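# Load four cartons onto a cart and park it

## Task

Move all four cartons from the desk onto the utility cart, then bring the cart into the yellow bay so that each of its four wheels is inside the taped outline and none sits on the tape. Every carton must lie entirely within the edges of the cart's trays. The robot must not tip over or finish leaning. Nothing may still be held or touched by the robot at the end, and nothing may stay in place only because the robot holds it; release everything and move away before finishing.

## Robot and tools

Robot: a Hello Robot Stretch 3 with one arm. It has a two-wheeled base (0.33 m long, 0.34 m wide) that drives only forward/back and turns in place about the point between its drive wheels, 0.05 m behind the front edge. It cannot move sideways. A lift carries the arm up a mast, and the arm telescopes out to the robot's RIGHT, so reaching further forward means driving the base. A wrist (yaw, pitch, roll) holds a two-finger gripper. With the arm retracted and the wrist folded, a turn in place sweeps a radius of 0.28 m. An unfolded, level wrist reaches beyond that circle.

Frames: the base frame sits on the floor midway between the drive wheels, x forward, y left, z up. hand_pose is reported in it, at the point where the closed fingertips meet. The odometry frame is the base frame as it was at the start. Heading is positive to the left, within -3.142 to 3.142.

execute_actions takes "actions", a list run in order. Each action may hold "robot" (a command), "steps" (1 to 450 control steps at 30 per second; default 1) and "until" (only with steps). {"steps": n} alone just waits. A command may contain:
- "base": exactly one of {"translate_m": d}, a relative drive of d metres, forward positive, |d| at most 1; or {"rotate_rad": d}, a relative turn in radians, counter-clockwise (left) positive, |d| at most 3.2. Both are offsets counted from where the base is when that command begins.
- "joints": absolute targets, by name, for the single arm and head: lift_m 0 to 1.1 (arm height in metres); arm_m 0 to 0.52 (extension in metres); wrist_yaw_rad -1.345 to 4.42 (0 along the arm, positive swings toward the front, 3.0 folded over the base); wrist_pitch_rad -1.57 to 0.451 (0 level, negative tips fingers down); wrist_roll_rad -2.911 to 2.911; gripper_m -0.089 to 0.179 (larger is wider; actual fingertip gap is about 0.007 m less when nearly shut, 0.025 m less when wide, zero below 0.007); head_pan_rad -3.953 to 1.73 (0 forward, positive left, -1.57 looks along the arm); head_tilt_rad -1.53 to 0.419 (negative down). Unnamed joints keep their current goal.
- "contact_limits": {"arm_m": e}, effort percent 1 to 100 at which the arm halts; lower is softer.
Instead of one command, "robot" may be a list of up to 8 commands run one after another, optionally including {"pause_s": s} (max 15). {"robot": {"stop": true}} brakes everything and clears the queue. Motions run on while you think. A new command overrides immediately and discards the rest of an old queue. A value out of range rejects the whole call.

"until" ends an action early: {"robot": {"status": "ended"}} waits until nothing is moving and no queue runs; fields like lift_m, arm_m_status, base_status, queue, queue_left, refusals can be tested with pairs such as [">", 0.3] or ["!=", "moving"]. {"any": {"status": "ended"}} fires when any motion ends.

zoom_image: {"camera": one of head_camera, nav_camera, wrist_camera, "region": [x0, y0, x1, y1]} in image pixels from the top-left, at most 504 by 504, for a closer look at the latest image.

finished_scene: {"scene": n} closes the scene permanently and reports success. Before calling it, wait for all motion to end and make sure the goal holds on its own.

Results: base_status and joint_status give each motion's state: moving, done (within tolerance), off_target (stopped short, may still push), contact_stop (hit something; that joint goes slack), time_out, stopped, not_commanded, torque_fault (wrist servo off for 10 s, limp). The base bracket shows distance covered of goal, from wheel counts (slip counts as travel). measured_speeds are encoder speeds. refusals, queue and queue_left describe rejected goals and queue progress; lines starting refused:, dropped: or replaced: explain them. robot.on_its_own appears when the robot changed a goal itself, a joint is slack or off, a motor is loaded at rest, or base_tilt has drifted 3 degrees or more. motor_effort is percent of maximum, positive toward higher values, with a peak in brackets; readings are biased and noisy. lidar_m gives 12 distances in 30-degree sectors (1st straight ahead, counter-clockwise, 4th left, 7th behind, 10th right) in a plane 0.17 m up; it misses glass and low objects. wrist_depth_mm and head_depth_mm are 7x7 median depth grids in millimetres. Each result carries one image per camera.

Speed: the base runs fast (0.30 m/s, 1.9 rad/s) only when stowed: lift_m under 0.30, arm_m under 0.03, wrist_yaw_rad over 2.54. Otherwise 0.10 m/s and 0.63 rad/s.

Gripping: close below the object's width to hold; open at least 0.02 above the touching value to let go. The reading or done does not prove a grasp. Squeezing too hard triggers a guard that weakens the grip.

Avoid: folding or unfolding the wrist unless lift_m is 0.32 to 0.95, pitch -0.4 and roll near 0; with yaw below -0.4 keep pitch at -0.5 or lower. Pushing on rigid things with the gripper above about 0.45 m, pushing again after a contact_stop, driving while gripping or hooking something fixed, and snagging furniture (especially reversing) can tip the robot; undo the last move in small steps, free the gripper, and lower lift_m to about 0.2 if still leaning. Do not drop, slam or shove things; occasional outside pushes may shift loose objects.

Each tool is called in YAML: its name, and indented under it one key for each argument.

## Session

execute_actions:
  actions: []

Scene clock: 0.00 s.
robot.base_odometry: x=+0.000 y=+0.000 heading=+0.000 (m, m, rad; robot's odometry frame)
robot.turned_by_wheels: +0.000 (rad since the last result)
robot.turned_by_imu: +0.000 (rad since the last result)
robot.base_tilt: forward=+0.2 right=-0.9 (deg)
robot.lidar_m: 1.61 1.18 1.89 1.68 1.69 2.00 1.11 0.96 2.06 2.07 2.08 1.56
robot.head_depth_mm: 1775 1787 1787 1804 1809 1545 1027 / 1734 1722 1731 1741 1743 1339 1021 / 1665 1676 1657 1692 1677 1333 1016 / 1619 1628 1604 1633 1626 1518 989 / 1568 1574 1554 1574 1583 1509 1015 / 1530 1525 1521 1529 1536 1495 1008 / 1483 1485 1483 1489 1487 1480 980
robot.base_status: not_commanded
robot.joint_positions: lift_m=+0.407 arm_m=-0.001 wrist_yaw_rad=+2.829 wrist_pitch_rad=-0.311 wrist_roll_rad=-0.020 gripper_m=+0.037 head_pan_rad=-0.015 head_tilt_rad=-0.005
robot.joint_goals: lift_m=+0.407 arm_m=-0.001 wrist_yaw_rad=+2.829 wrist_pitch_rad=-0.311 wrist_roll_rad=-0.020 gripper_m=+0.037 head_pan_rad=-0.015 head_tilt_rad=-0.005
robot.joint_status: lift_m=not_commanded arm_m=not_commanded wrist_yaw_rad=not_commanded wrist_pitch_rad=not_commanded wrist_roll_rad=not_commanded gripper_m=not_commanded head_pan_rad=not_commanded head_tilt_rad=not_commanded
robot.measured_speeds: translate_m=+0.000 rotate_rad=+0.000 lift_m=+0.000 arm_m=+0.000 wrist_yaw_rad=+0.000 wrist_pitch_rad=+0.000 wrist_roll_rad=+0.000 head_pan_rad=+0.000 head_tilt_rad=+0.000
robot: refusals=0 queue=idle queue_left=0
robot.motor_effort: left_wheel=+1 right_wheel=+0 lift_m=+29 arm_m=+0 wrist_yaw_rad=+0 wrist_pitch_rad=+8 wrist_roll_rad=+0 gripper_m=-1 head_pan_rad=+0 head_tilt_rad=+3 (%)
robot.hand_pose: x=+0.0514 y=+0.0809 z=+0.4440 quat_wxyz=(+0.217, +0.700, +0.002, +0.680) (m; robot's base frame)
robot.wrist_depth_mm: - - - - - - - / - - - - - - - / - - - - - - - / - - - - - - - / 785 864 885 943 986 - - / 662 - 690 742 815 808 809 / 565 - 602 629 635 661 676
pictures: head_camera (sideways: a quarter turn clockwise sets it upright), nav_camera (sideways: a quarter turn counterclockwise sets it upright), wrist_camera
Images, in order (width x height): head_camera 896x504, nav_camera 672x504, wrist_camera 644x364.

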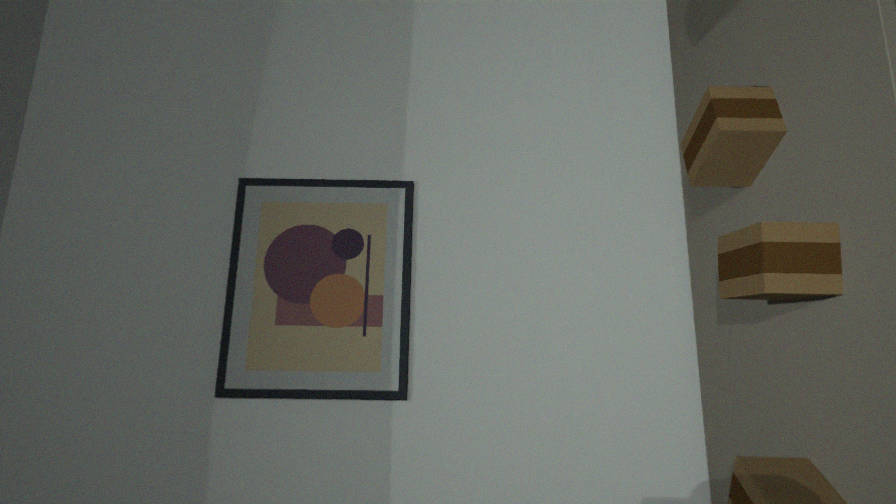

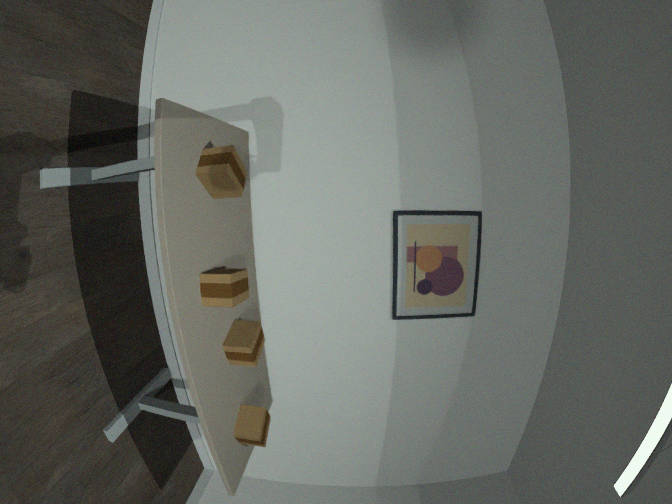

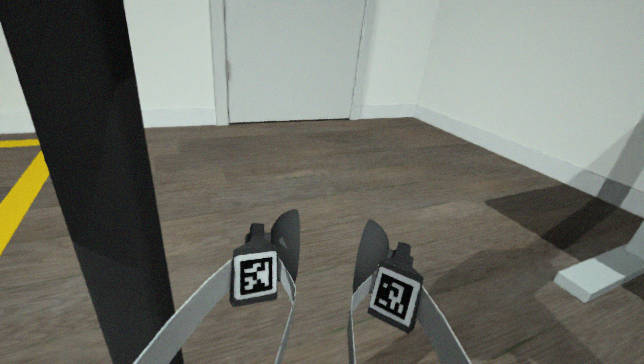

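Desk ahead; cart likely behind-right, bay behind-left. Look around.

execute_actions:
  actions:
    - {"robot":{"joints":{"head_pan_rad":-2.75,"head_tilt_rad":-0.75}},"steps":450,"until":{"robot":{"status":"ended"}}}

execute_actions:
  actions:
    - {"robot":{"joints":{"head_pan_rad":-3.8,"head_tilt_rad":-0.75}},"steps":450,"until":{"robot":{"status":"ended"}}}

Scene clock: 6.47 s.
robot.base_odometry: x=+0.000 y=+0.000 heading=+0.000 (m, m, rad; robot's odometry frame)
robot.turned_by_wheels: +0.000 (rad since the last result)
robot.turned_by_imu: +0.000 (rad since the last result)
robot.base_tilt: forward=+0.1 right=-0.9 (deg)
robot.lidar_m: 1.61 1.18 1.90 1.68 1.69 2.00 1.11 0.96 2.06 2.08 2.08 1.56
robot.head_depth_mm: 2170 2390 2528 1967 1609 1359 1177 / 2185 2330 2405 1941 1594 1342 1194 / 2217 1318 1516 1756 1591 1338 1172 / 2214 1302 1161 1365 1529 1333 1161 / 2237 1288 1536 1622 1572 1331 1164 / 2248 1334 1535 1720 1560 1323 1153 / 2385 1312 2202 1822 1541 1319 1152
robot.base_status: not_commanded
robot.joint_positions: lift_m=+0.407 arm_m=-0.001 wrist_yaw_rad=+2.829 wrist_pitch_rad=-0.311 wrist_roll_rad=-0.020 gripper_m=+0.037 head_pan_rad=-2.743 head_tilt_rad=-0.741
robot.joint_goals: lift_m=+0.407 arm_m=-0.001 wrist_yaw_rad=+2.829 wrist_pitch_rad=-0.311 wrist_roll_rad=-0.020 gripper_m=+0.037 head_pan_rad=-2.750 head_tilt_rad=-0.750
robot.joint_status: lift_m=not_commanded arm_m=not_commanded wrist_yaw_rad=not_commanded wrist_pitch_rad=not_commanded wrist_roll_rad=not_commanded gripper_m=not_commanded head_pan_rad=done head_tilt_rad=done
robot.measured_speeds: translate_m=+0.000 rotate_rad=+0.000 lift_m=+0.000 arm_m=+0.000 wrist_yaw_rad=+0.000 wrist_pitch_rad=+0.000 wrist_roll_rad=+0.000 head_pan_rad=+0.000 head_tilt_rad=+0.000
robot: refusals=0 queue=done queue_left=0
robot.motor_effort: left_wheel=+1(0) right_wheel=+0(0) lift_m=+29(29) arm_m=+0(0) wrist_yaw_rad=-1(0) wrist_pitch_rad=+8(8) wrist_roll_rad=+0(0) gripper_m=-1(1) head_pan_rad=-5(53) head_tilt_rad=-6(48) (%)
robot.hand_pose: x=+0.0514 y=+0.0809 z=+0.4440 quat_wxyz=(+0.217, +0.700, +0.002, +0.680) (m; robot's base frame)
robot.wrist_depth_mm: - - - - - - - / - - - - - - - / - - - - - - - / - - - - - - - / 797 871 887 964 969 - - / 663 - 684 738 825 801 816 / 559 - 604 624 633 656 687
pictures: head_camera (sideways: a quarter turn clockwise sets it upright), nav_camera (sideways: a quarter turn counterclockwise sets it upright), wrist_camera
Images, in order (width x height): head_camera 896x504, nav_camera 672x504, wrist_camera 644x364.

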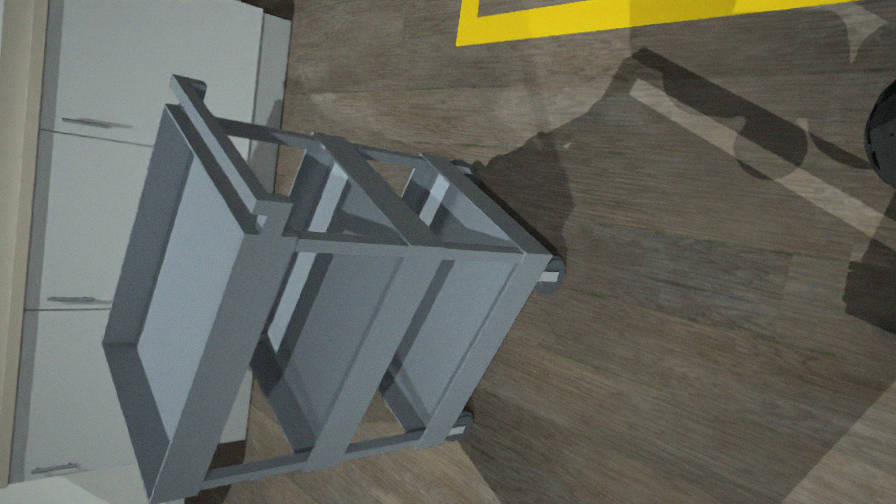

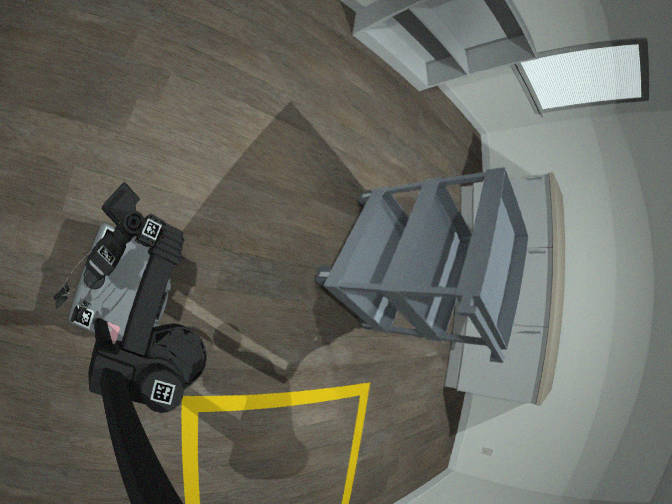

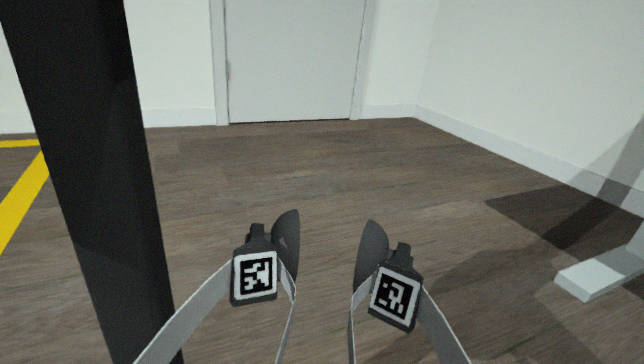

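Scene clock: 7.60 s.
robot.base_odometry: x=+0.000 y=+0.000 heading=+0.000 (m, m, rad; robot's odometry frame)
robot.turned_by_wheels: +0.000 (rad since the last result)
robot.turned_by_imu: +0.000 (rad since the last result)
robot.base_tilt: forward=+0.1 right=-0.9 (deg)
robot.lidar_m: 1.61 1.18 1.89 1.67 1.69 2.01 1.10 0.96 2.06 2.07 2.08 1.56
robot.head_depth_mm: 1504 1658 - - - - 1177 / 1612 1773 1994 2013 - - - / 1722 1922 2173 1928 1574 1374 - / 1858 2088 2282 1922 1572 1338 1198 / 2022 2296 2427 1909 1562 1323 1204 / 2211 2547 2401 1884 1555 1319 1199 / 2413 2815 2382 1876 1550 1309 1151
robot.base_status: not_commanded
robot.joint_positions: lift_m=+0.407 arm_m=-0.001 wrist_yaw_rad=+2.829 wrist_pitch_rad=-0.311 wrist_roll_rad=-0.020 gripper_m=+0.037 head_pan_rad=-3.793 head_tilt_rad=-0.741
robot.joint_goals: lift_m=+0.407 arm_m=-0.001 wrist_yaw_rad=+2.829 wrist_pitch_rad=-0.311 wrist_roll_rad=-0.020 gripper_m=+0.037 head_pan_rad=-3.800 head_tilt_rad=-0.750
robot.joint_status: lift_m=not_commanded arm_m=not_commanded wrist_yaw_rad=not_commanded wrist_pitch_rad=not_commanded wrist_roll_rad=not_commanded gripper_m=not_commanded head_pan_rad=done head_tilt_rad=done
robot.measured_speeds: translate_m=+0.000 rotate_rad=+0.000 lift_m=+0.000 arm_m=+0.000 wrist_yaw_rad=+0.000 wrist_pitch_rad=+0.000 wrist_roll_rad=+0.000 head_pan_rad=+0.000 head_tilt_rad=+0.000
robot: refusals=0 queue=done queue_left=0
robot.motor_effort: left_wheel=+0(0) right_wheel=+1(0) lift_m=+29(29) arm_m=+0(1) wrist_yaw_rad=+0(0) wrist_pitch_rad=+8(8) wrist_roll_rad=+0(0) gripper_m=-1(1) head_pan_rad=-4(52) head_tilt_rad=-5(4) (%)
robot.hand_pose: x=+0.0514 y=+0.0809 z=+0.4440 quat_wxyz=(+0.217, +0.700, +0.002, +0.680) (m; robot's base frame)
robot.wrist_depth_mm: - - - - - - - / - - - - - - - / - - - - - - - / - - - - - - - / 806 867 897 935 979 - - / 660 - 700 740 804 796 814 / 562 - 594 623 628 654 685
pictures: head_camera (sideways: a quarter turn clockwise sets it upright), nav_camera (sideways: a quarter turn counterclockwise sets it upright), wrist_camera
Images, in order (width x height): head_camera 896x504, nav_camera 672x504, wrist_camera 644x364.

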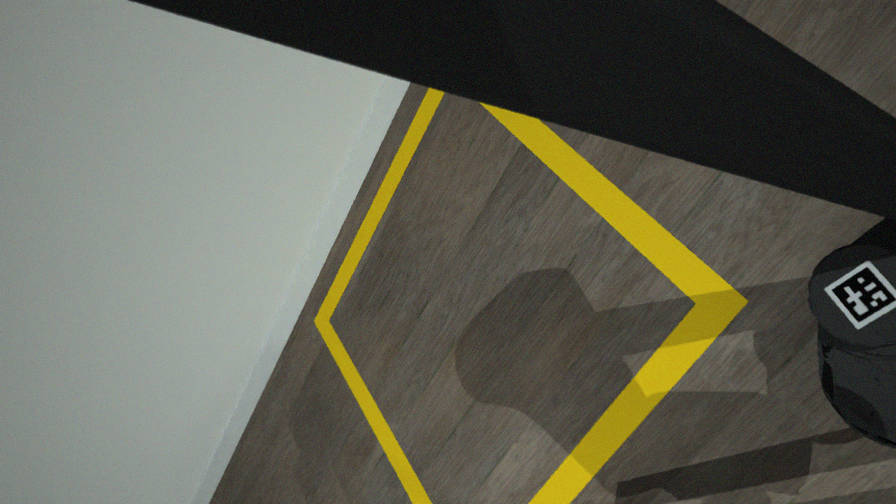

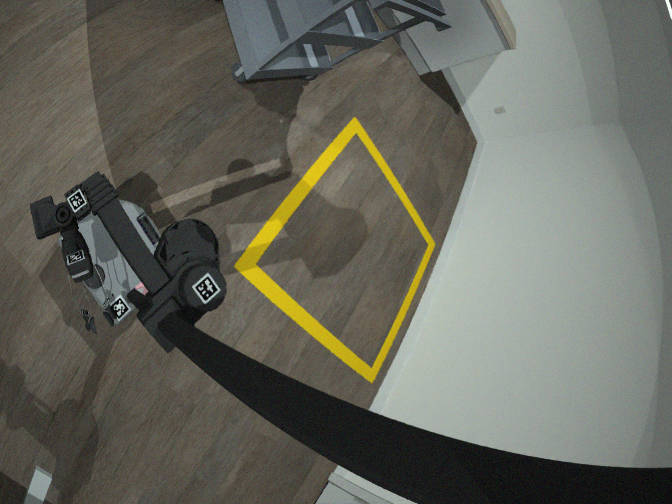

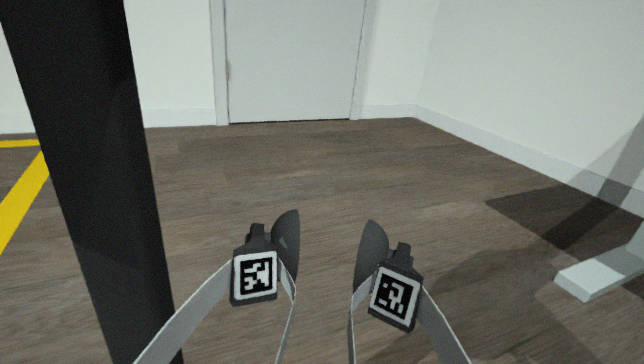

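execute_actions:
  actions:
    - {"robot":[{"base":{"rotate_rad":0.594},"joints":{"wrist_pitch_rad":-0.4,"wrist_roll_rad":0,"lift_m":0.5,"head_pan_rad":-0.5,"head_tilt_rad":-0.45}},{"base":{"translate_m":-0.465},"joints":{"wrist_yaw_rad":0,"lift_m":0.9,"gripper_m":0.12}}],"steps":450,"until":{"robot":{"status":"ended"}}}
    - {"robot":{"base":{"rotate_rad":-2.13},"joints":{"wrist_pitch_rad":-1.0,"lift_m":1.08,"arm_m":0.3,"head_pan_rad":-1.57,"head_tilt_rad":-0.6}},"steps":450,"until":{"robot":{"status":"ended"}}}

Scene clock: 82.70 s.
robot.base_odometry: x=-0.385 y=-0.260 heading=-1.536 (m, m, rad; robot's odometry frame)
robot.turned_by_wheels: -1.536 (rad since the last result)
robot.turned_by_imu: -1.528 (rad since the last result)
robot.base_tilt: forward=+0.2 right=-0.9 (deg)
robot.lidar_m: 1.72 1.92 1.82 2.04 2.06 2.04 1.86 1.86 2.26 0.53 0.57 2.09
robot.head_depth_mm: - 2814 3068 2409 1825 1493 1259 / - - 3025 2378 1828 1475 1251 / - - 2359 2179 1807 1468 1243 / 2299 2079 1039 877 1101 1354 1238 / 2329 2012 2062 863 685 854 1078 / 2254 1987 2023 889 707 950 1137 / 2236 1924 1108 880 1026 968 1149
robot.base_status: done (rotate_rad -2.1299 of -2.1300)
robot.joint_positions: lift_m=+1.080 arm_m=+0.300 wrist_yaw_rad=+0.002 wrist_pitch_rad=-1.005 wrist_roll_rad=-0.005 gripper_m=+0.120 head_pan_rad=-1.563 head_tilt_rad=-0.593
robot.joint_goals: lift_m=+1.080 arm_m=+0.300 wrist_yaw_rad=+0.000 wrist_pitch_rad=-1.000 wrist_roll_rad=+0.000 gripper_m=+0.120 head_pan_rad=-1.570 head_tilt_rad=-0.600
robot.joint_status: lift_m=done arm_m=done wrist_yaw_rad=done wrist_pitch_rad=done wrist_roll_rad=done gripper_m=done head_pan_rad=done head_tilt_rad=done
robot.measured_speeds: translate_m=+0.000 rotate_rad=+0.000 lift_m=+0.000 arm_m=+0.000 wrist_yaw_rad=+0.000 wrist_pitch_rad=+0.000 wrist_roll_rad=+0.000 head_pan_rad=+0.000 head_tilt_rad=+0.000
robot: refusals=0 queue=done queue_left=0
robot.motor_effort: left_wheel=+3(10) right_wheel=-2(6) lift_m=+32(32) arm_m=+4(6) wrist_yaw_rad=-2(3) wrist_pitch_rad=+3(8) wrist_roll_rad=+2(5) gripper_m=+0(81) head_pan_rad=-4(51) head_tilt_rad=-4(34) (%)
robot.hand_pose: x=-0.0214 y=-0.5617 z=+0.9894 quat_wxyz=(+0.621, +0.342, -0.618, -0.340) (m; robot's base frame)
robot.wrist_depth_mm: 505 501 501 499 477 - - / 454 451 457 467 - - - / 422 427 425 430 - - - / 392 395 397 391 - - - / - 369 368 354 - - - / - - 343 656 - - - / - - - - - - -
pictures: head_camera (sideways: a quarter turn clockwise sets it upright), nav_camera (sideways: a quarter turn counterclockwise sets it upright), wrist_camera
Images, in order (width x height): head_camera 896x504, nav_camera 672x504, wrist_camera 644x364.

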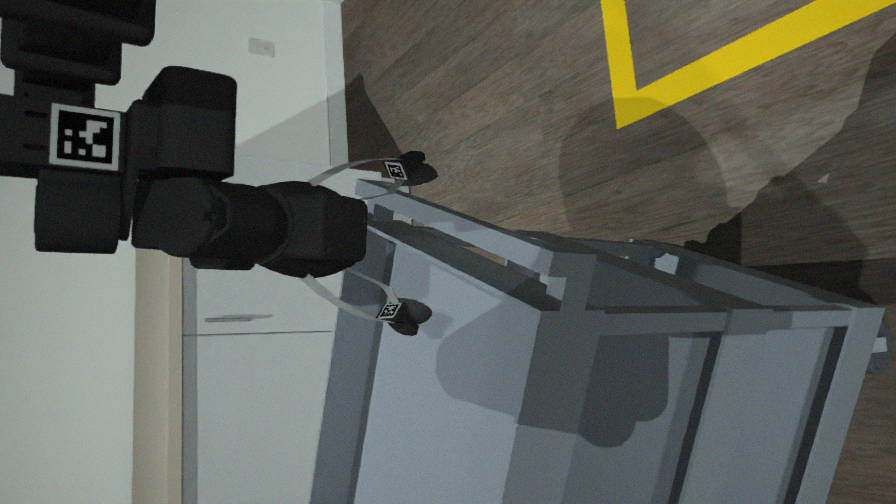

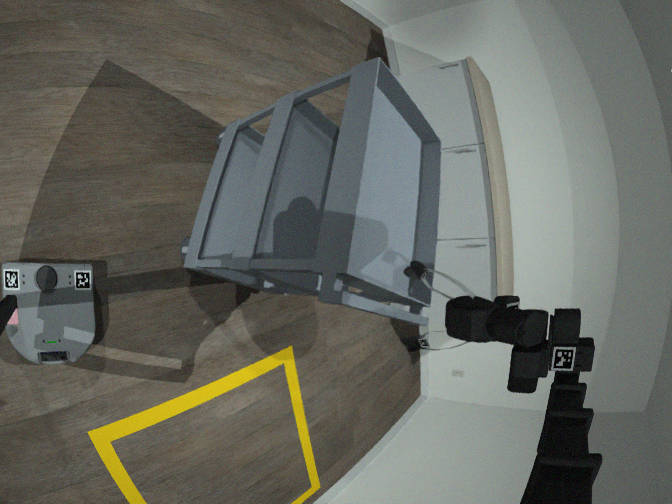

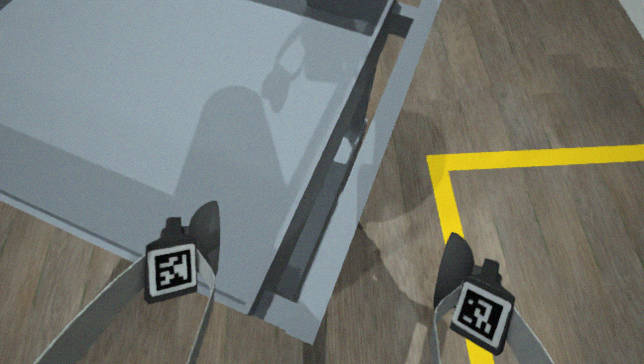

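execute_actions:
  actions:
    - {"robot":{"joints":{"arm_m":0.475,"gripper_m":0.17,"wrist_yaw_rad":-0.15,"lift_m":1.03}},"steps":450,"until":{"robot":{"status":"ended"}}}

Scene clock: 86.63 s.
robot.base_odometry: x=-0.385 y=-0.260 heading=-1.536 (m, m, rad; robot's odometry frame)
robot.turned_by_wheels: +0.000 (rad since the last result)
robot.turned_by_imu: +0.000 (rad since the last result)
robot.base_tilt: forward=+0.1 right=-0.9 (deg)
robot.lidar_m: 1.72 1.92 1.82 2.05 2.06 2.04 1.85 1.86 2.25 0.52 0.57 2.09
robot.head_depth_mm: 2484 - 3042 2403 1827 1487 1255 / 2436 2803 3002 2372 1824 1481 1249 / 2372 - 2295 2246 1818 1479 1249 / 2346 2058 1054 880 1103 1362 1237 / 2348 2008 2100 896 689 855 1080 / 2272 1977 2031 889 707 947 1139 / 2222 1919 1105 880 1026 970 1147
robot.base_status: done (rotate_rad -2.1299 of -2.1300)
robot.joint_positions: lift_m=+1.030 arm_m=+0.475 wrist_yaw_rad=-0.148 wrist_pitch_rad=-1.006 wrist_roll_rad=-0.005 gripper_m=+0.170 head_pan_rad=-1.563 head_tilt_rad=-0.593
robot.joint_goals: lift_m=+1.030 arm_m=+0.475 wrist_yaw_rad=-0.150 wrist_pitch_rad=-1.000 wrist_roll_rad=+0.000 gripper_m=+0.170 head_pan_rad=-1.570 head_tilt_rad=-0.600
robot.joint_status: lift_m=done arm_m=done wrist_yaw_rad=done wrist_pitch_rad=done wrist_roll_rad=done gripper_m=done head_pan_rad=done head_tilt_rad=done
robot.measured_speeds: translate_m=+0.000 rotate_rad=+0.000 lift_m=+0.000 arm_m=+0.000 wrist_yaw_rad=+0.000 wrist_pitch_rad=+0.000 wrist_roll_rad=+0.000 head_pan_rad=+0.000 head_tilt_rad=+0.000
robot: refusals=0 queue=done queue_left=0
robot.motor_effort: left_wheel=+3(3) right_wheel=-2(2) lift_m=+27(31) arm_m=+5(7) wrist_yaw_rad=-2(3) wrist_pitch_rad=+3(3) wrist_roll_rad=+2(2) gripper_m=+0(86) head_pan_rad=-4(4) head_tilt_rad=-4(4) (%)
robot.hand_pose: x=-0.0389 y=-0.7352 z=+0.9395 quat_wxyz=(+0.594, +0.295, -0.641, -0.385) (m; robot's base frame)
robot.wrist_depth_mm: 414 383 363 - - - - / 392 394 391 370 - - - / 363 364 361 369 - - - / 342 337 338 343 - - - / 315 320 317 321 - - - / - 289 295 298 - - - / 278 278 279 241 - - -
pictures: head_camera (sideways: a quarter turn clockwise sets it upright), nav_camera (sideways: a quarter turn counterclockwise sets it upright), wrist_camera
Images, in order (width x height): head_camera 896x504, nav_camera 672x504, wrist_camera 644x364.

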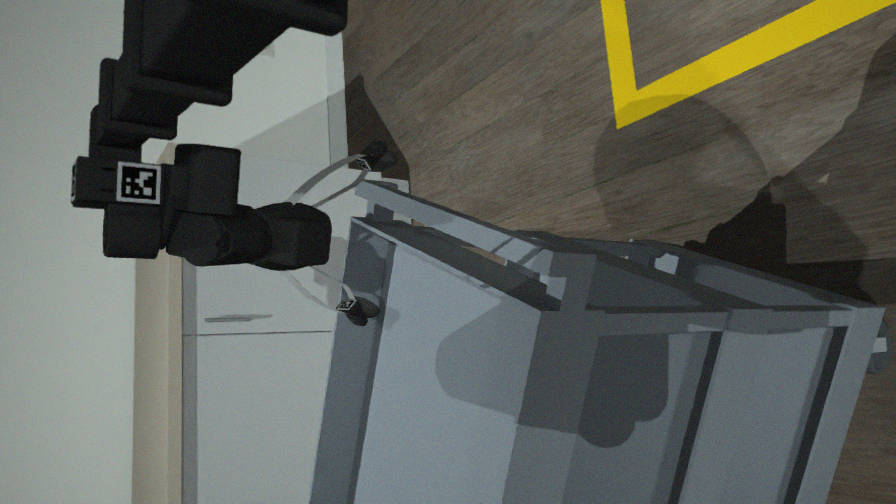

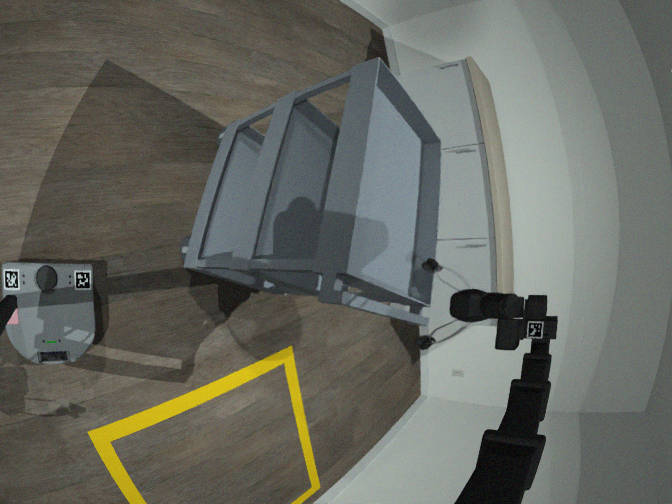

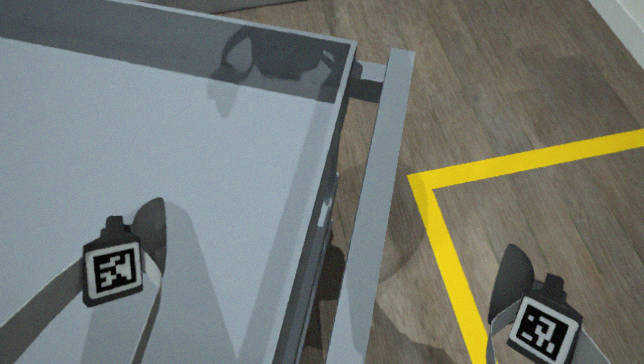

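execute_actions:
  actions:
    - {"robot":[{"joints":{"lift_m":0.94}},{"joints":{"gripper_m":0.06}},{"base":{"translate_m":-0.5},"joints":{"head_tilt_rad":-0.9}}],"steps":450,"until":{"robot":{"status":"ended"}}}

Scene clock: 97.60 s.
robot.base_odometry: x=-0.403 y=+0.239 heading=-1.536 (m, m, rad; robot's odometry frame)
robot.turned_by_wheels: +0.000 (rad since the last result)
robot.turned_by_imu: +0.000 (rad since the last result)
robot.base_tilt: forward=+0.2 right=-0.9 (deg)
robot.lidar_m: 2.22 2.41 2.04 1.52 1.97 1.49 1.36 1.37 1.67 0.51 0.54 0.79
robot.head_depth_mm: - - 1911 1696 1453 1277 1136 / 2791 2475 2026 1669 1436 1265 1130 / - 2465 1990 1666 1433 1261 1140 / 2570 928 665 1573 1396 1253 1135 / 1988 923 746 973 1161 1255 1116 / 1925 910 741 1009 1188 1235 1109 / 1886 901 736 1025 1217 1233 1104
robot.base_status: done (translate_m -0.5000 of -0.5000)
robot.joint_positions: lift_m=+0.940 arm_m=+0.475 wrist_yaw_rad=-0.134 wrist_pitch_rad=-1.021 wrist_roll_rad=-0.008 gripper_m=+0.060 head_pan_rad=-1.563 head_tilt_rad=-0.888
robot.joint_goals: lift_m=+0.940 arm_m=+0.475 wrist_yaw_rad=-0.150 wrist_pitch_rad=-1.000 wrist_roll_rad=+0.000 gripper_m=+0.060 head_pan_rad=-1.570 head_tilt_rad=-0.900
robot.joint_status: lift_m=done arm_m=done wrist_yaw_rad=done wrist_pitch_rad=done wrist_roll_rad=done gripper_m=done head_pan_rad=done head_tilt_rad=done
robot.measured_speeds: translate_m=+0.000 rotate_rad=+0.000 lift_m=+0.000 arm_m=+0.000 wrist_yaw_rad=+0.000 wrist_pitch_rad=+0.000 wrist_roll_rad=+0.000 head_pan_rad=+0.000 head_tilt_rad=+0.000
robot: refusals=0 queue=done queue_left=0
robot.on_its_own: wrist_yaw_rad is at rest, and its effort (-18) is outside its rest range (-12 to +12)
robot.motor_effort: left_wheel=+12(30) right_wheel=-12(39) lift_m=+29(29) arm_m=+3(5) wrist_yaw_rad=-18(29) wrist_pitch_rad=+11(11) wrist_roll_rad=+4(4) gripper_m=-7(84) head_pan_rad=-4(4) head_tilt_rad=-7(31) (%)
robot.hand_pose: x=-0.0367 y=-0.7321 z=+0.8476 quat_wxyz=(+0.595, +0.305, -0.636, -0.385) (m; robot's base frame)
robot.wrist_depth_mm: 295 300 294 273 - - - / 273 273 273 224 - - - / 253 253 253 247 - - - / 235 237 235 510 - - - / 221 221 165 531 - - - / 208 207 175 509 143 962 956 / 196 195 194 434 916 915 923
pictures: head_camera (sideways: a quarter turn clockwise sets it upright), nav_camera (sideways: a quarter turn counterclockwise sets it upright), wrist_camera
Images, in order (width x height): head_camera 896x504, nav_camera 672x504, wrist_camera 644x364.

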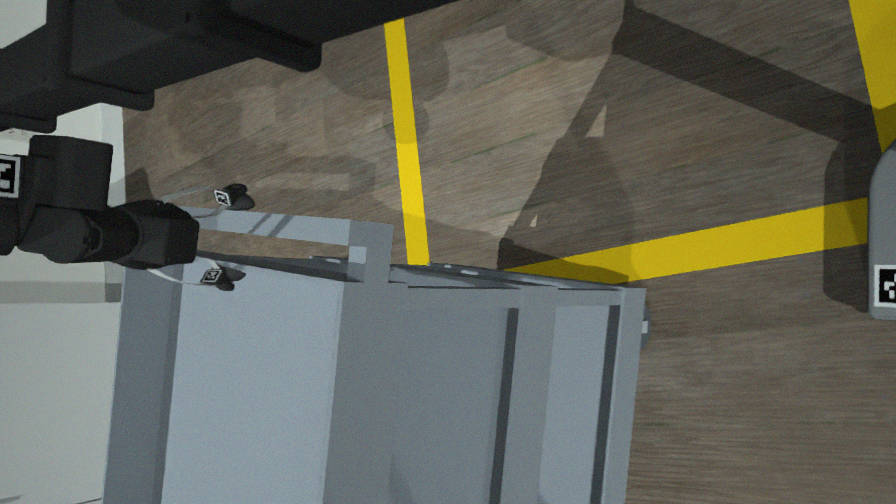

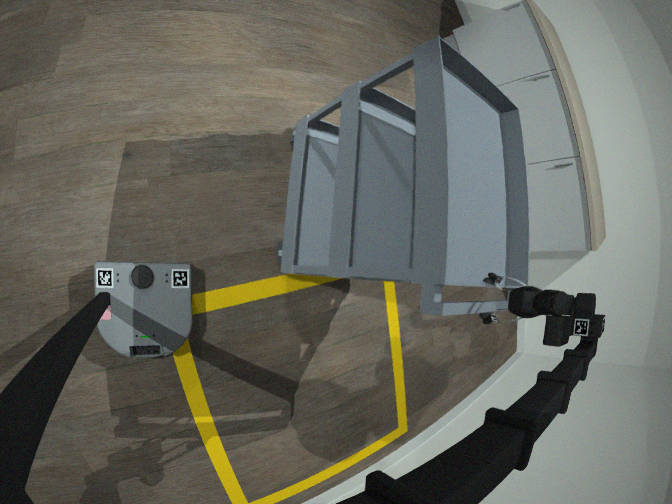

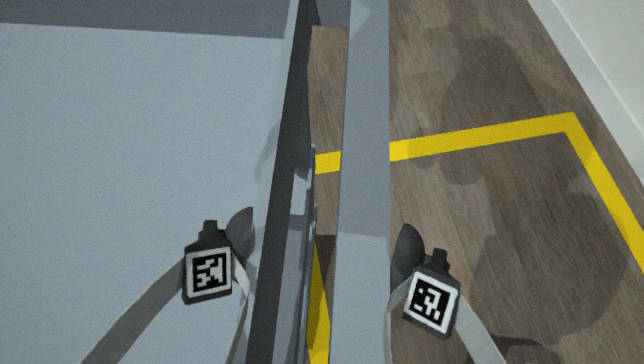

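execute_actions:
  actions:
    - {"robot":{"base":{"translate_m":-0.78},"joints":{"wrist_yaw_rad":-0.05,"head_pan_rad":-1.1,"head_tilt_rad":-1.0}},"steps":450,"until":{"robot":{"status":"ended"}}}

Scene clock: 108.27 s.
robot.base_odometry: x=-0.431 y=+1.019 heading=-1.536 (m, m, rad; robot's odometry frame)
robot.turned_by_wheels: +0.000 (rad since the last result)
robot.turned_by_imu: -0.001 (rad since the last result)
robot.base_tilt: forward=+0.2 right=-0.9 (deg)
robot.lidar_m: 2.99 2.52 1.63 1.82 1.03 0.67 0.60 0.60 0.73 0.50 0.50 0.62
robot.head_depth_mm: 2473 808 645 1517 1378 1237 1129 / 897 801 653 986 1333 1231 1110 / 904 795 661 975 1245 1226 1136 / 901 788 672 989 1256 1216 - / 910 780 1037 1001 1297 1209 1103 / 899 772 1049 1017 1323 1202 1094 / 849 767 1026 1185 1332 1201 1090
robot.base_status: done (translate_m -0.7800 of -0.7800)
robot.joint_positions: lift_m=+0.940 arm_m=+0.475 wrist_yaw_rad=-0.029 wrist_pitch_rad=-1.024 wrist_roll_rad=-0.018 gripper_m=+0.060 head_pan_rad=-1.107 head_tilt_rad=-0.987
robot.joint_goals: lift_m=+0.940 arm_m=+0.475 wrist_yaw_rad=-0.050 wrist_pitch_rad=-1.000 wrist_roll_rad=+0.000 gripper_m=+0.060 head_pan_rad=-1.100 head_tilt_rad=-1.000
robot.joint_status: lift_m=done arm_m=done wrist_yaw_rad=done wrist_pitch_rad=done wrist_roll_rad=done gripper_m=done head_pan_rad=done head_tilt_rad=done
robot.measured_speeds: translate_m=+0.000 rotate_rad=+0.000 lift_m=+0.000 arm_m=+0.000 wrist_yaw_rad=+0.000 wrist_pitch_rad=+0.000 wrist_roll_rad=+0.000 head_pan_rad=+0.000 head_tilt_rad=+0.000
robot: refusals=0 queue=done queue_left=0
robot.on_its_own: wrist_yaw_rad is at rest, and its effort (-23) is outside its rest range (-12 to +12)
robot.motor_effort: left_wheel=+12(28) right_wheel=-11(38) lift_m=+29(29) arm_m=+3(3) wrist_yaw_rad=-23(27) wrist_pitch_rad=+13(13) wrist_roll_rad=+9(9) gripper_m=-9(12) head_pan_rad=+5(42) head_tilt_rad=-7(22) (%)
robot.hand_pose: x=-0.0249 y=-0.7323 z=+0.8473 quat_wxyz=(+0.617, +0.341, -0.616, -0.353) (m; robot's base frame)
robot.wrist_depth_mm: 287 290 286 270 - 693 469 / 270 271 269 196 - 711 481 / 251 251 252 444 - 712 486 / 235 235 232 516 - 711 492 / 220 219 182 481 - 746 504 / 206 207 172 458 143 755 501 / 195 195 194 484 908 710 515
pictures: head_camera (sideways: a quarter turn clockwise sets it upright), nav_camera (sideways: a quarter turn counterclockwise sets it upright), wrist_camera
Images, in order (width x height): head_camera 896x504, nav_camera 672x504, wrist_camera 644x364.

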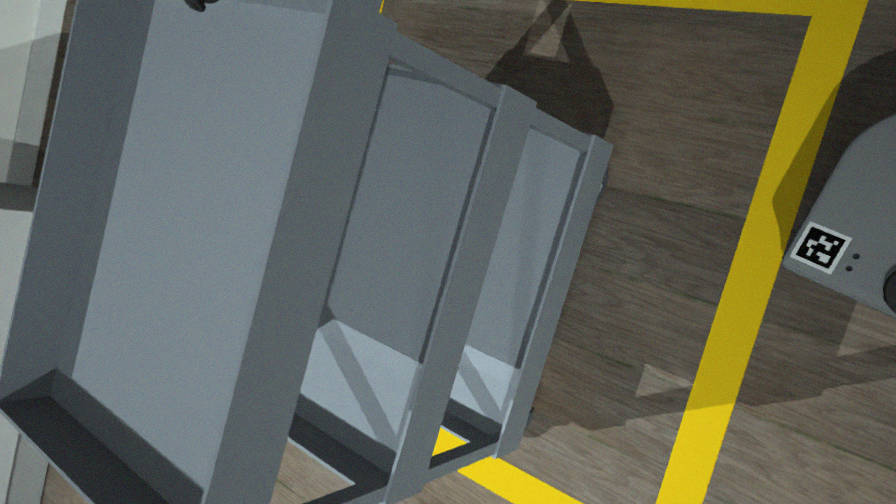

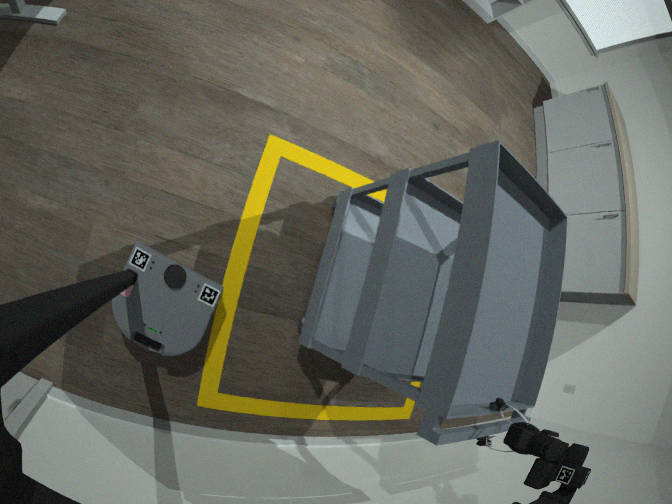

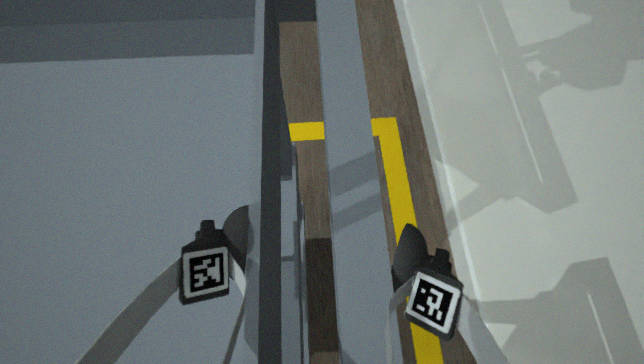

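execute_actions:
  actions:
    - {"robot":[{"base":{"translate_m":-0.07}},{"joints":{"gripper_m":0.179,"head_pan_rad":1.2,"head_tilt_rad":-0.35}},{"joints":{"lift_m":1.05}}],"steps":450,"until":{"robot":{"status":"ended"}}}

Scene clock: 115.97 s.
robot.base_odometry: x=-0.433 y=+1.089 heading=-1.536 (m, m, rad; robot's odometry frame)
robot.turned_by_wheels: +0.000 (rad since the last result)
robot.turned_by_imu: -0.001 (rad since the last result)
robot.base_tilt: forward=+0.1 right=-0.9 (deg)
robot.lidar_m: 3.07 2.57 1.66 1.80 0.91 0.59 0.53 0.54 0.65 0.50 0.50 0.61
robot.head_depth_mm: 2322 2501 2693 2057 2516 1839 1466 / 2102 2295 2476 1837 2483 1836 1468 / 1966 2122 2284 1661 2442 1833 1449 / 1848 1985 2114 1807 2161 1821 1446 / 1729 1860 1990 2097 2212 1806 1439 / 1632 1739 1839 1977 2102 1804 1437 / 1543 1647 1738 1844 1969 1787 1434
robot.base_status: done (translate_m -0.0700 of -0.0700)
robot.joint_positions: lift_m=+1.050 arm_m=+0.475 wrist_yaw_rad=-0.047 wrist_pitch_rad=-1.010 wrist_roll_rad=-0.007 gripper_m=+0.179 head_pan_rad=+1.193 head_tilt_rad=-0.359
robot.joint_goals: lift_m=+1.050 arm_m=+0.475 wrist_yaw_rad=-0.050 wrist_pitch_rad=-1.000 wrist_roll_rad=+0.000 gripper_m=+0.179 head_pan_rad=+1.200 head_tilt_rad=-0.350
robot.joint_status: lift_m=done arm_m=done wrist_yaw_rad=done wrist_pitch_rad=done wrist_roll_rad=done gripper_m=done head_pan_rad=done head_tilt_rad=done
robot.measured_speeds: translate_m=+0.000 rotate_rad=+0.000 lift_m=+0.000 arm_m=+0.000 wrist_yaw_rad=+0.000 wrist_pitch_rad=+0.000 wrist_roll_rad=+0.000 head_pan_rad=+0.000 head_tilt_rad=+0.000
robot: refusals=0 queue=done queue_left=0
robot.motor_effort: left_wheel=+4(25) right_wheel=-2(36) lift_m=+31(32) arm_m=+2(2) wrist_yaw_rad=-4(31) wrist_pitch_rad=+5(14) wrist_roll_rad=+3(10) gripper_m=-1(85) head_pan_rad=+5(53) head_tilt_rad=+6(46) (%)
robot.hand_pose: x=-0.0270 y=-0.7356 z=+0.9588 quat_wxyz=(+0.613, +0.329, -0.624, -0.356) (m; robot's base frame)
robot.wrist_depth_mm: - - - - 993 559 389 / 367 363 361 - - 577 397 / 383 387 385 - - 585 408 / 359 356 361 - - 622 415 / 334 339 336 338 - 620 416 / - 312 317 594 - 732 408 / 292 296 295 251 974 714 392
pictures: head_camera (sideways: a quarter turn clockwise sets it upright), nav_camera (sideways: a quarter turn counterclockwise sets it upright), wrist_camera
Images, in order (width x height): head_camera 896x504, nav_camera 672x504, wrist_camera 644x364.

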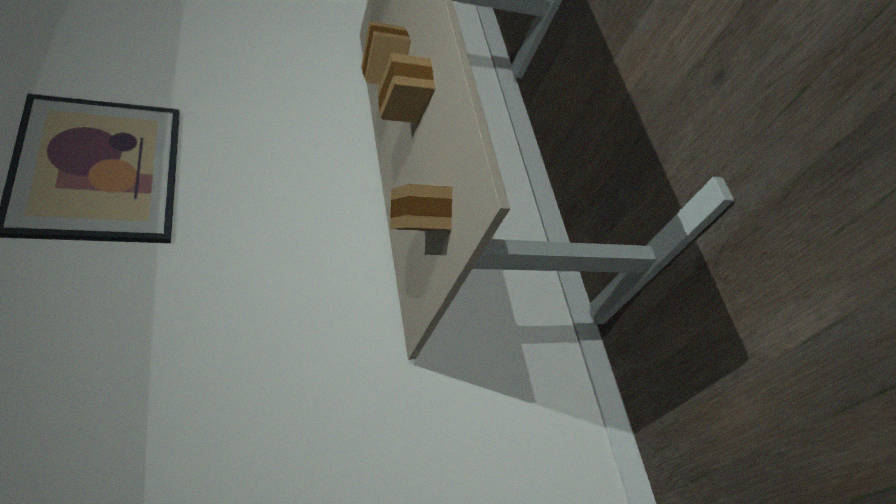

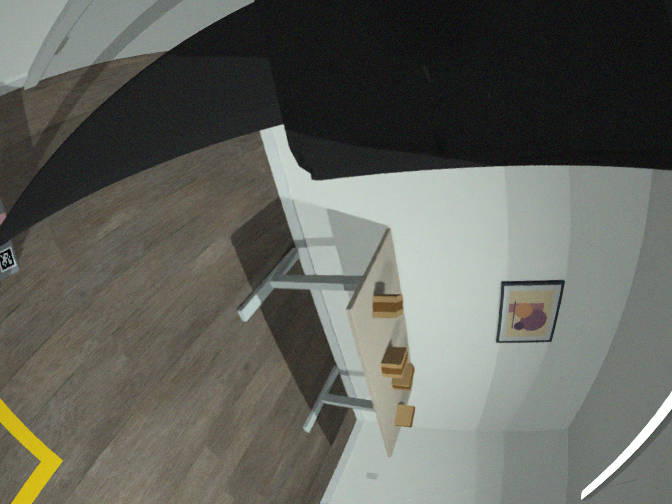

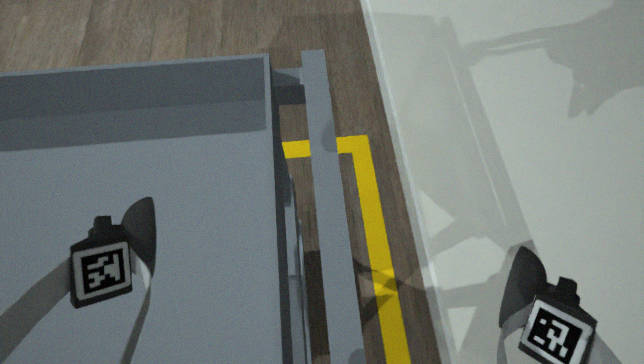

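execute_actions:
  actions:
    - {"robot":[{"base":{"rotate_rad":1.135},"joints":{"arm_m":0.2,"wrist_yaw_rad":0,"head_pan_rad":0,"head_tilt_rad":-0.6}},{"base":{"translate_m":0.97}},{"base":{"rotate_rad":1.58},"joints":{"arm_m":0.4,"head_pan_rad":-1.57,"head_tilt_rad":-0.65}}],"steps":450,"until":{"robot":{"status":"ended"}}}
    - {"steps":200,"until":{"robot":{"status":"ended"}}}

Scene clock: 147.67 s.
robot.base_odometry: x=+0.460 y=+0.710 heading=+1.179 (m, m, rad; robot's odometry frame)
robot.turned_by_wheels: +2.715 (rad since the last result)
robot.turned_by_imu: +2.696 (rad since the last result)
robot.base_tilt: forward=+0.2 right=-0.9 (deg)
robot.lidar_m: 1.15 1.08 1.10 1.37 1.34 3.17 2.86 2.67 1.61 0.69 1.01 1.03
robot.head_depth_mm: - 1580 1349 985 773 1405 1224 / 1225 1421 1339 978 767 686 1221 / - 1334 1327 790 764 644 1211 / 1032 1126 1244 885 761 1167 1180 / 983 1090 1181 951 805 1323 1209 / 921 1013 1117 980 1471 1402 1203 / 869 954 1052 1159 1335 1392 1193
robot.base_status: done (rotate_rad +1.5799 of +1.5800)
robot.joint_positions: lift_m=+1.050 arm_m=+0.400 wrist_yaw_rad=-0.001 wrist_pitch_rad=-1.009 wrist_roll_rad=-0.005 gripper_m=+0.179 head_pan_rad=-1.563 head_tilt_rad=-0.642
robot.joint_goals: lift_m=+1.050 arm_m=+0.400 wrist_yaw_rad=+0.000 wrist_pitch_rad=-1.000 wrist_roll_rad=+0.000 gripper_m=+0.179 head_pan_rad=-1.570 head_tilt_rad=-0.650
robot.joint_status: lift_m=done arm_m=done wrist_yaw_rad=done wrist_pitch_rad=done wrist_roll_rad=done gripper_m=done head_pan_rad=done head_tilt_rad=done
robot.measured_speeds: translate_m=+0.000 rotate_rad=+0.000 lift_m=+0.000 arm_m=+0.000 wrist_yaw_rad=+0.000 wrist_pitch_rad=+0.000 wrist_roll_rad=+0.000 head_pan_rad=+0.000 head_tilt_rad=+0.000
robot: refusals=0 queue=done queue_left=0
robot.motor_effort: left_wheel=-3(9) right_wheel=+2(8) lift_m=+32(32) arm_m=+4(8) wrist_yaw_rad=+1(4) wrist_pitch_rad=+5(5) wrist_roll_rad=+2(3) gripper_m=+0(0) head_pan_rad=-4(53) head_tilt_rad=-5(26) (%)
robot.hand_pose: x=-0.0217 y=-0.6608 z=+0.9589 quat_wxyz=(+0.620, +0.342, -0.617, -0.342) (m; robot's base frame)
robot.wrist_depth_mm: 454 510 546 560 560 566 571 / 518 525 514 514 527 514 512 / 597 490 480 476 474 477 432 / 703 783 444 437 312 445 442 / 850 - 411 405 291 418 416 / 974 - 387 377 274 388 385 / - - 368 361 364 366 366
pictures: head_camera (sideways: a quarter turn clockwise sets it upright), nav_camera (sideways: a quarter turn counterclockwise sets it upright), wrist_camera
Images, in order (width x height): head_camera 896x504, nav_camera 672x504, wrist_camera 644x364.

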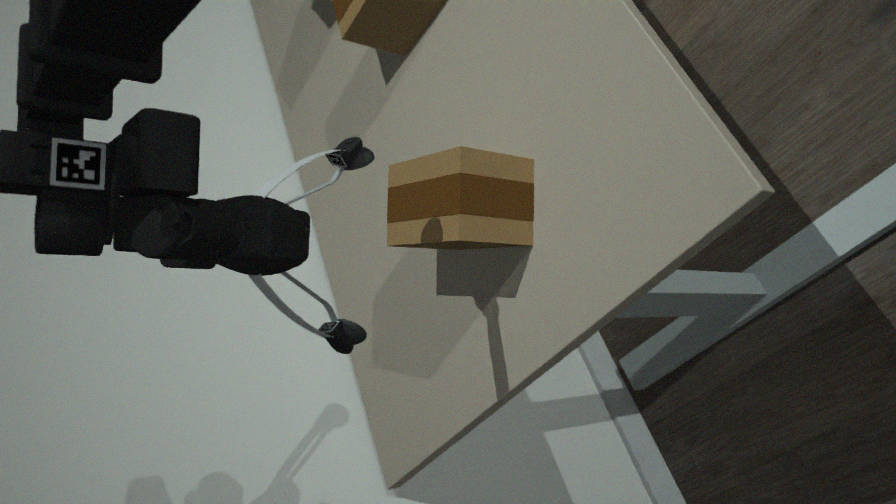

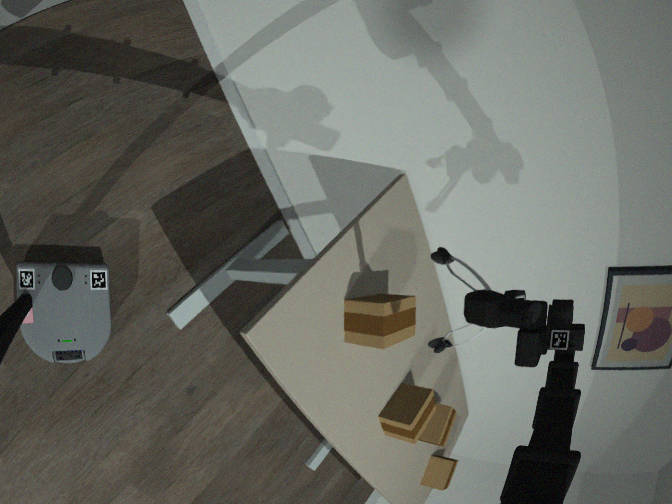

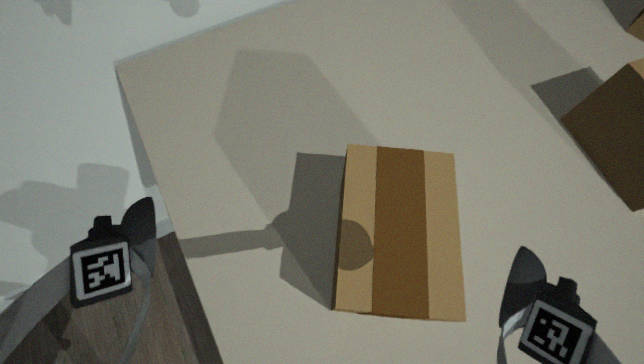

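execute_actions:
  actions:
    - {"robot":{"base":{"translate_m":-0.053},"joints":{"arm_m":0.48,"lift_m":0.975}},"steps":450,"until":{"robot":{"status":"ended"}}}

Scene clock: 154.00 s.
robot.base_odometry: x=+0.440 y=+0.661 heading=+1.179 (m, m, rad; robot's odometry frame)
robot.turned_by_wheels: +0.000 (rad since the last result)
robot.turned_by_imu: +0.000 (rad since the last result)
robot.base_tilt: forward=+0.1 right=-0.9 (deg)
robot.lidar_m: 1.20 1.12 1.13 1.34 1.31 3.15 2.80 2.62 1.65 0.70 1.05 1.06
robot.head_depth_mm: 1374 1550 - 948 797 1441 1227 / 1260 - 1275 979 769 1374 1221 / 1163 - 1331 939 766 665 1214 / 1084 1176 1180 790 761 642 1176 / 1011 1125 1227 953 755 1211 1196 / 958 1048 1149 944 1459 1399 1200 / 900 979 1088 1014 1378 1401 1194
robot.base_status: done (translate_m -0.0530 of -0.0530)
robot.joint_positions: lift_m=+0.975 arm_m=+0.480 wrist_yaw_rad=-0.001 wrist_pitch_rad=-1.009 wrist_roll_rad=-0.005 gripper_m=+0.179 head_pan_rad=-1.563 head_tilt_rad=-0.642
robot.joint_goals: lift_m=+0.975 arm_m=+0.480 wrist_yaw_rad=+0.000 wrist_pitch_rad=-1.000 wrist_roll_rad=+0.000 gripper_m=+0.179 head_pan_rad=-1.570 head_tilt_rad=-0.650
robot.joint_status: lift_m=done arm_m=done wrist_yaw_rad=done wrist_pitch_rad=done wrist_roll_rad=done gripper_m=done head_pan_rad=done head_tilt_rad=done
robot.measured_speeds: translate_m=+0.000 rotate_rad=+0.000 lift_m=+0.000 arm_m=+0.000 wrist_yaw_rad=+0.000 wrist_pitch_rad=+0.000 wrist_roll_rad=+0.000 head_pan_rad=+0.000 head_tilt_rad=+0.000
robot: refusals=0 queue=done queue_left=0
robot.motor_effort: left_wheel=-2(7) right_wheel=+2(6) lift_m=+27(33) arm_m=+5(8) wrist_yaw_rad=+1(2) wrist_pitch_rad=+5(5) wrist_roll_rad=+2(2) gripper_m=+0(0) head_pan_rad=-4(4) head_tilt_rad=-5(4) (%)
robot.hand_pose: x=-0.0217 y=-0.7408 z=+0.8842 quat_wxyz=(+0.620, +0.342, -0.617, -0.342) (m; robot's base frame)
robot.wrist_depth_mm: 418 447 456 454 454 463 464 / 417 418 419 416 420 423 425 / 395 385 388 381 390 390 357 / 368 360 357 356 357 362 357 / 717 337 336 214 217 333 339 / 886 309 308 200 203 316 315 / 948 295 291 189 191 299 300
pictures: head_camera (sideways: a quarter turn clockwise sets it upright), nav_camera (sideways: a quarter turn counterclockwise sets it upright), wrist_camera
Images, in order (width x height): head_camera 896x504, nav_camera 672x504, wrist_camera 644x364.

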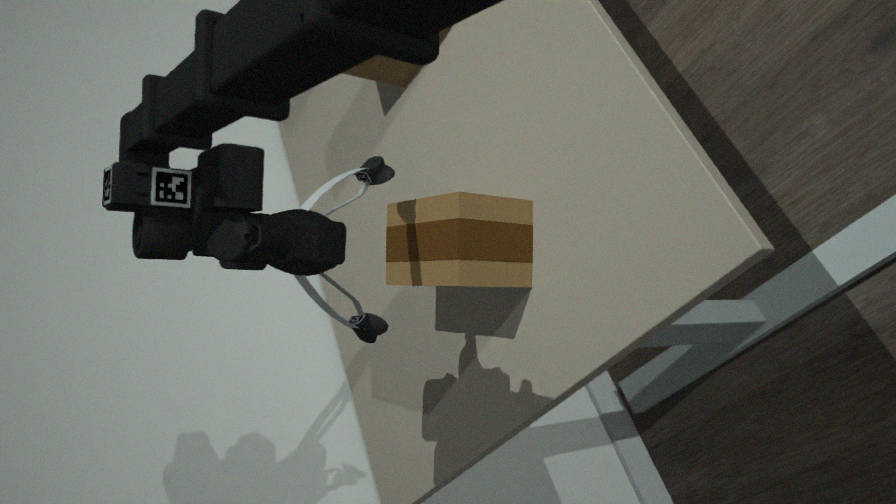

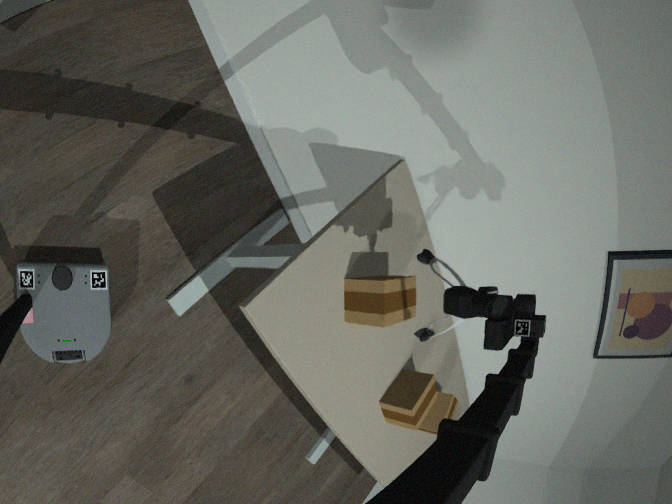

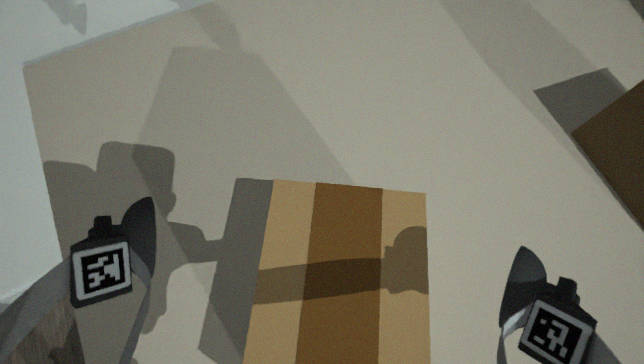

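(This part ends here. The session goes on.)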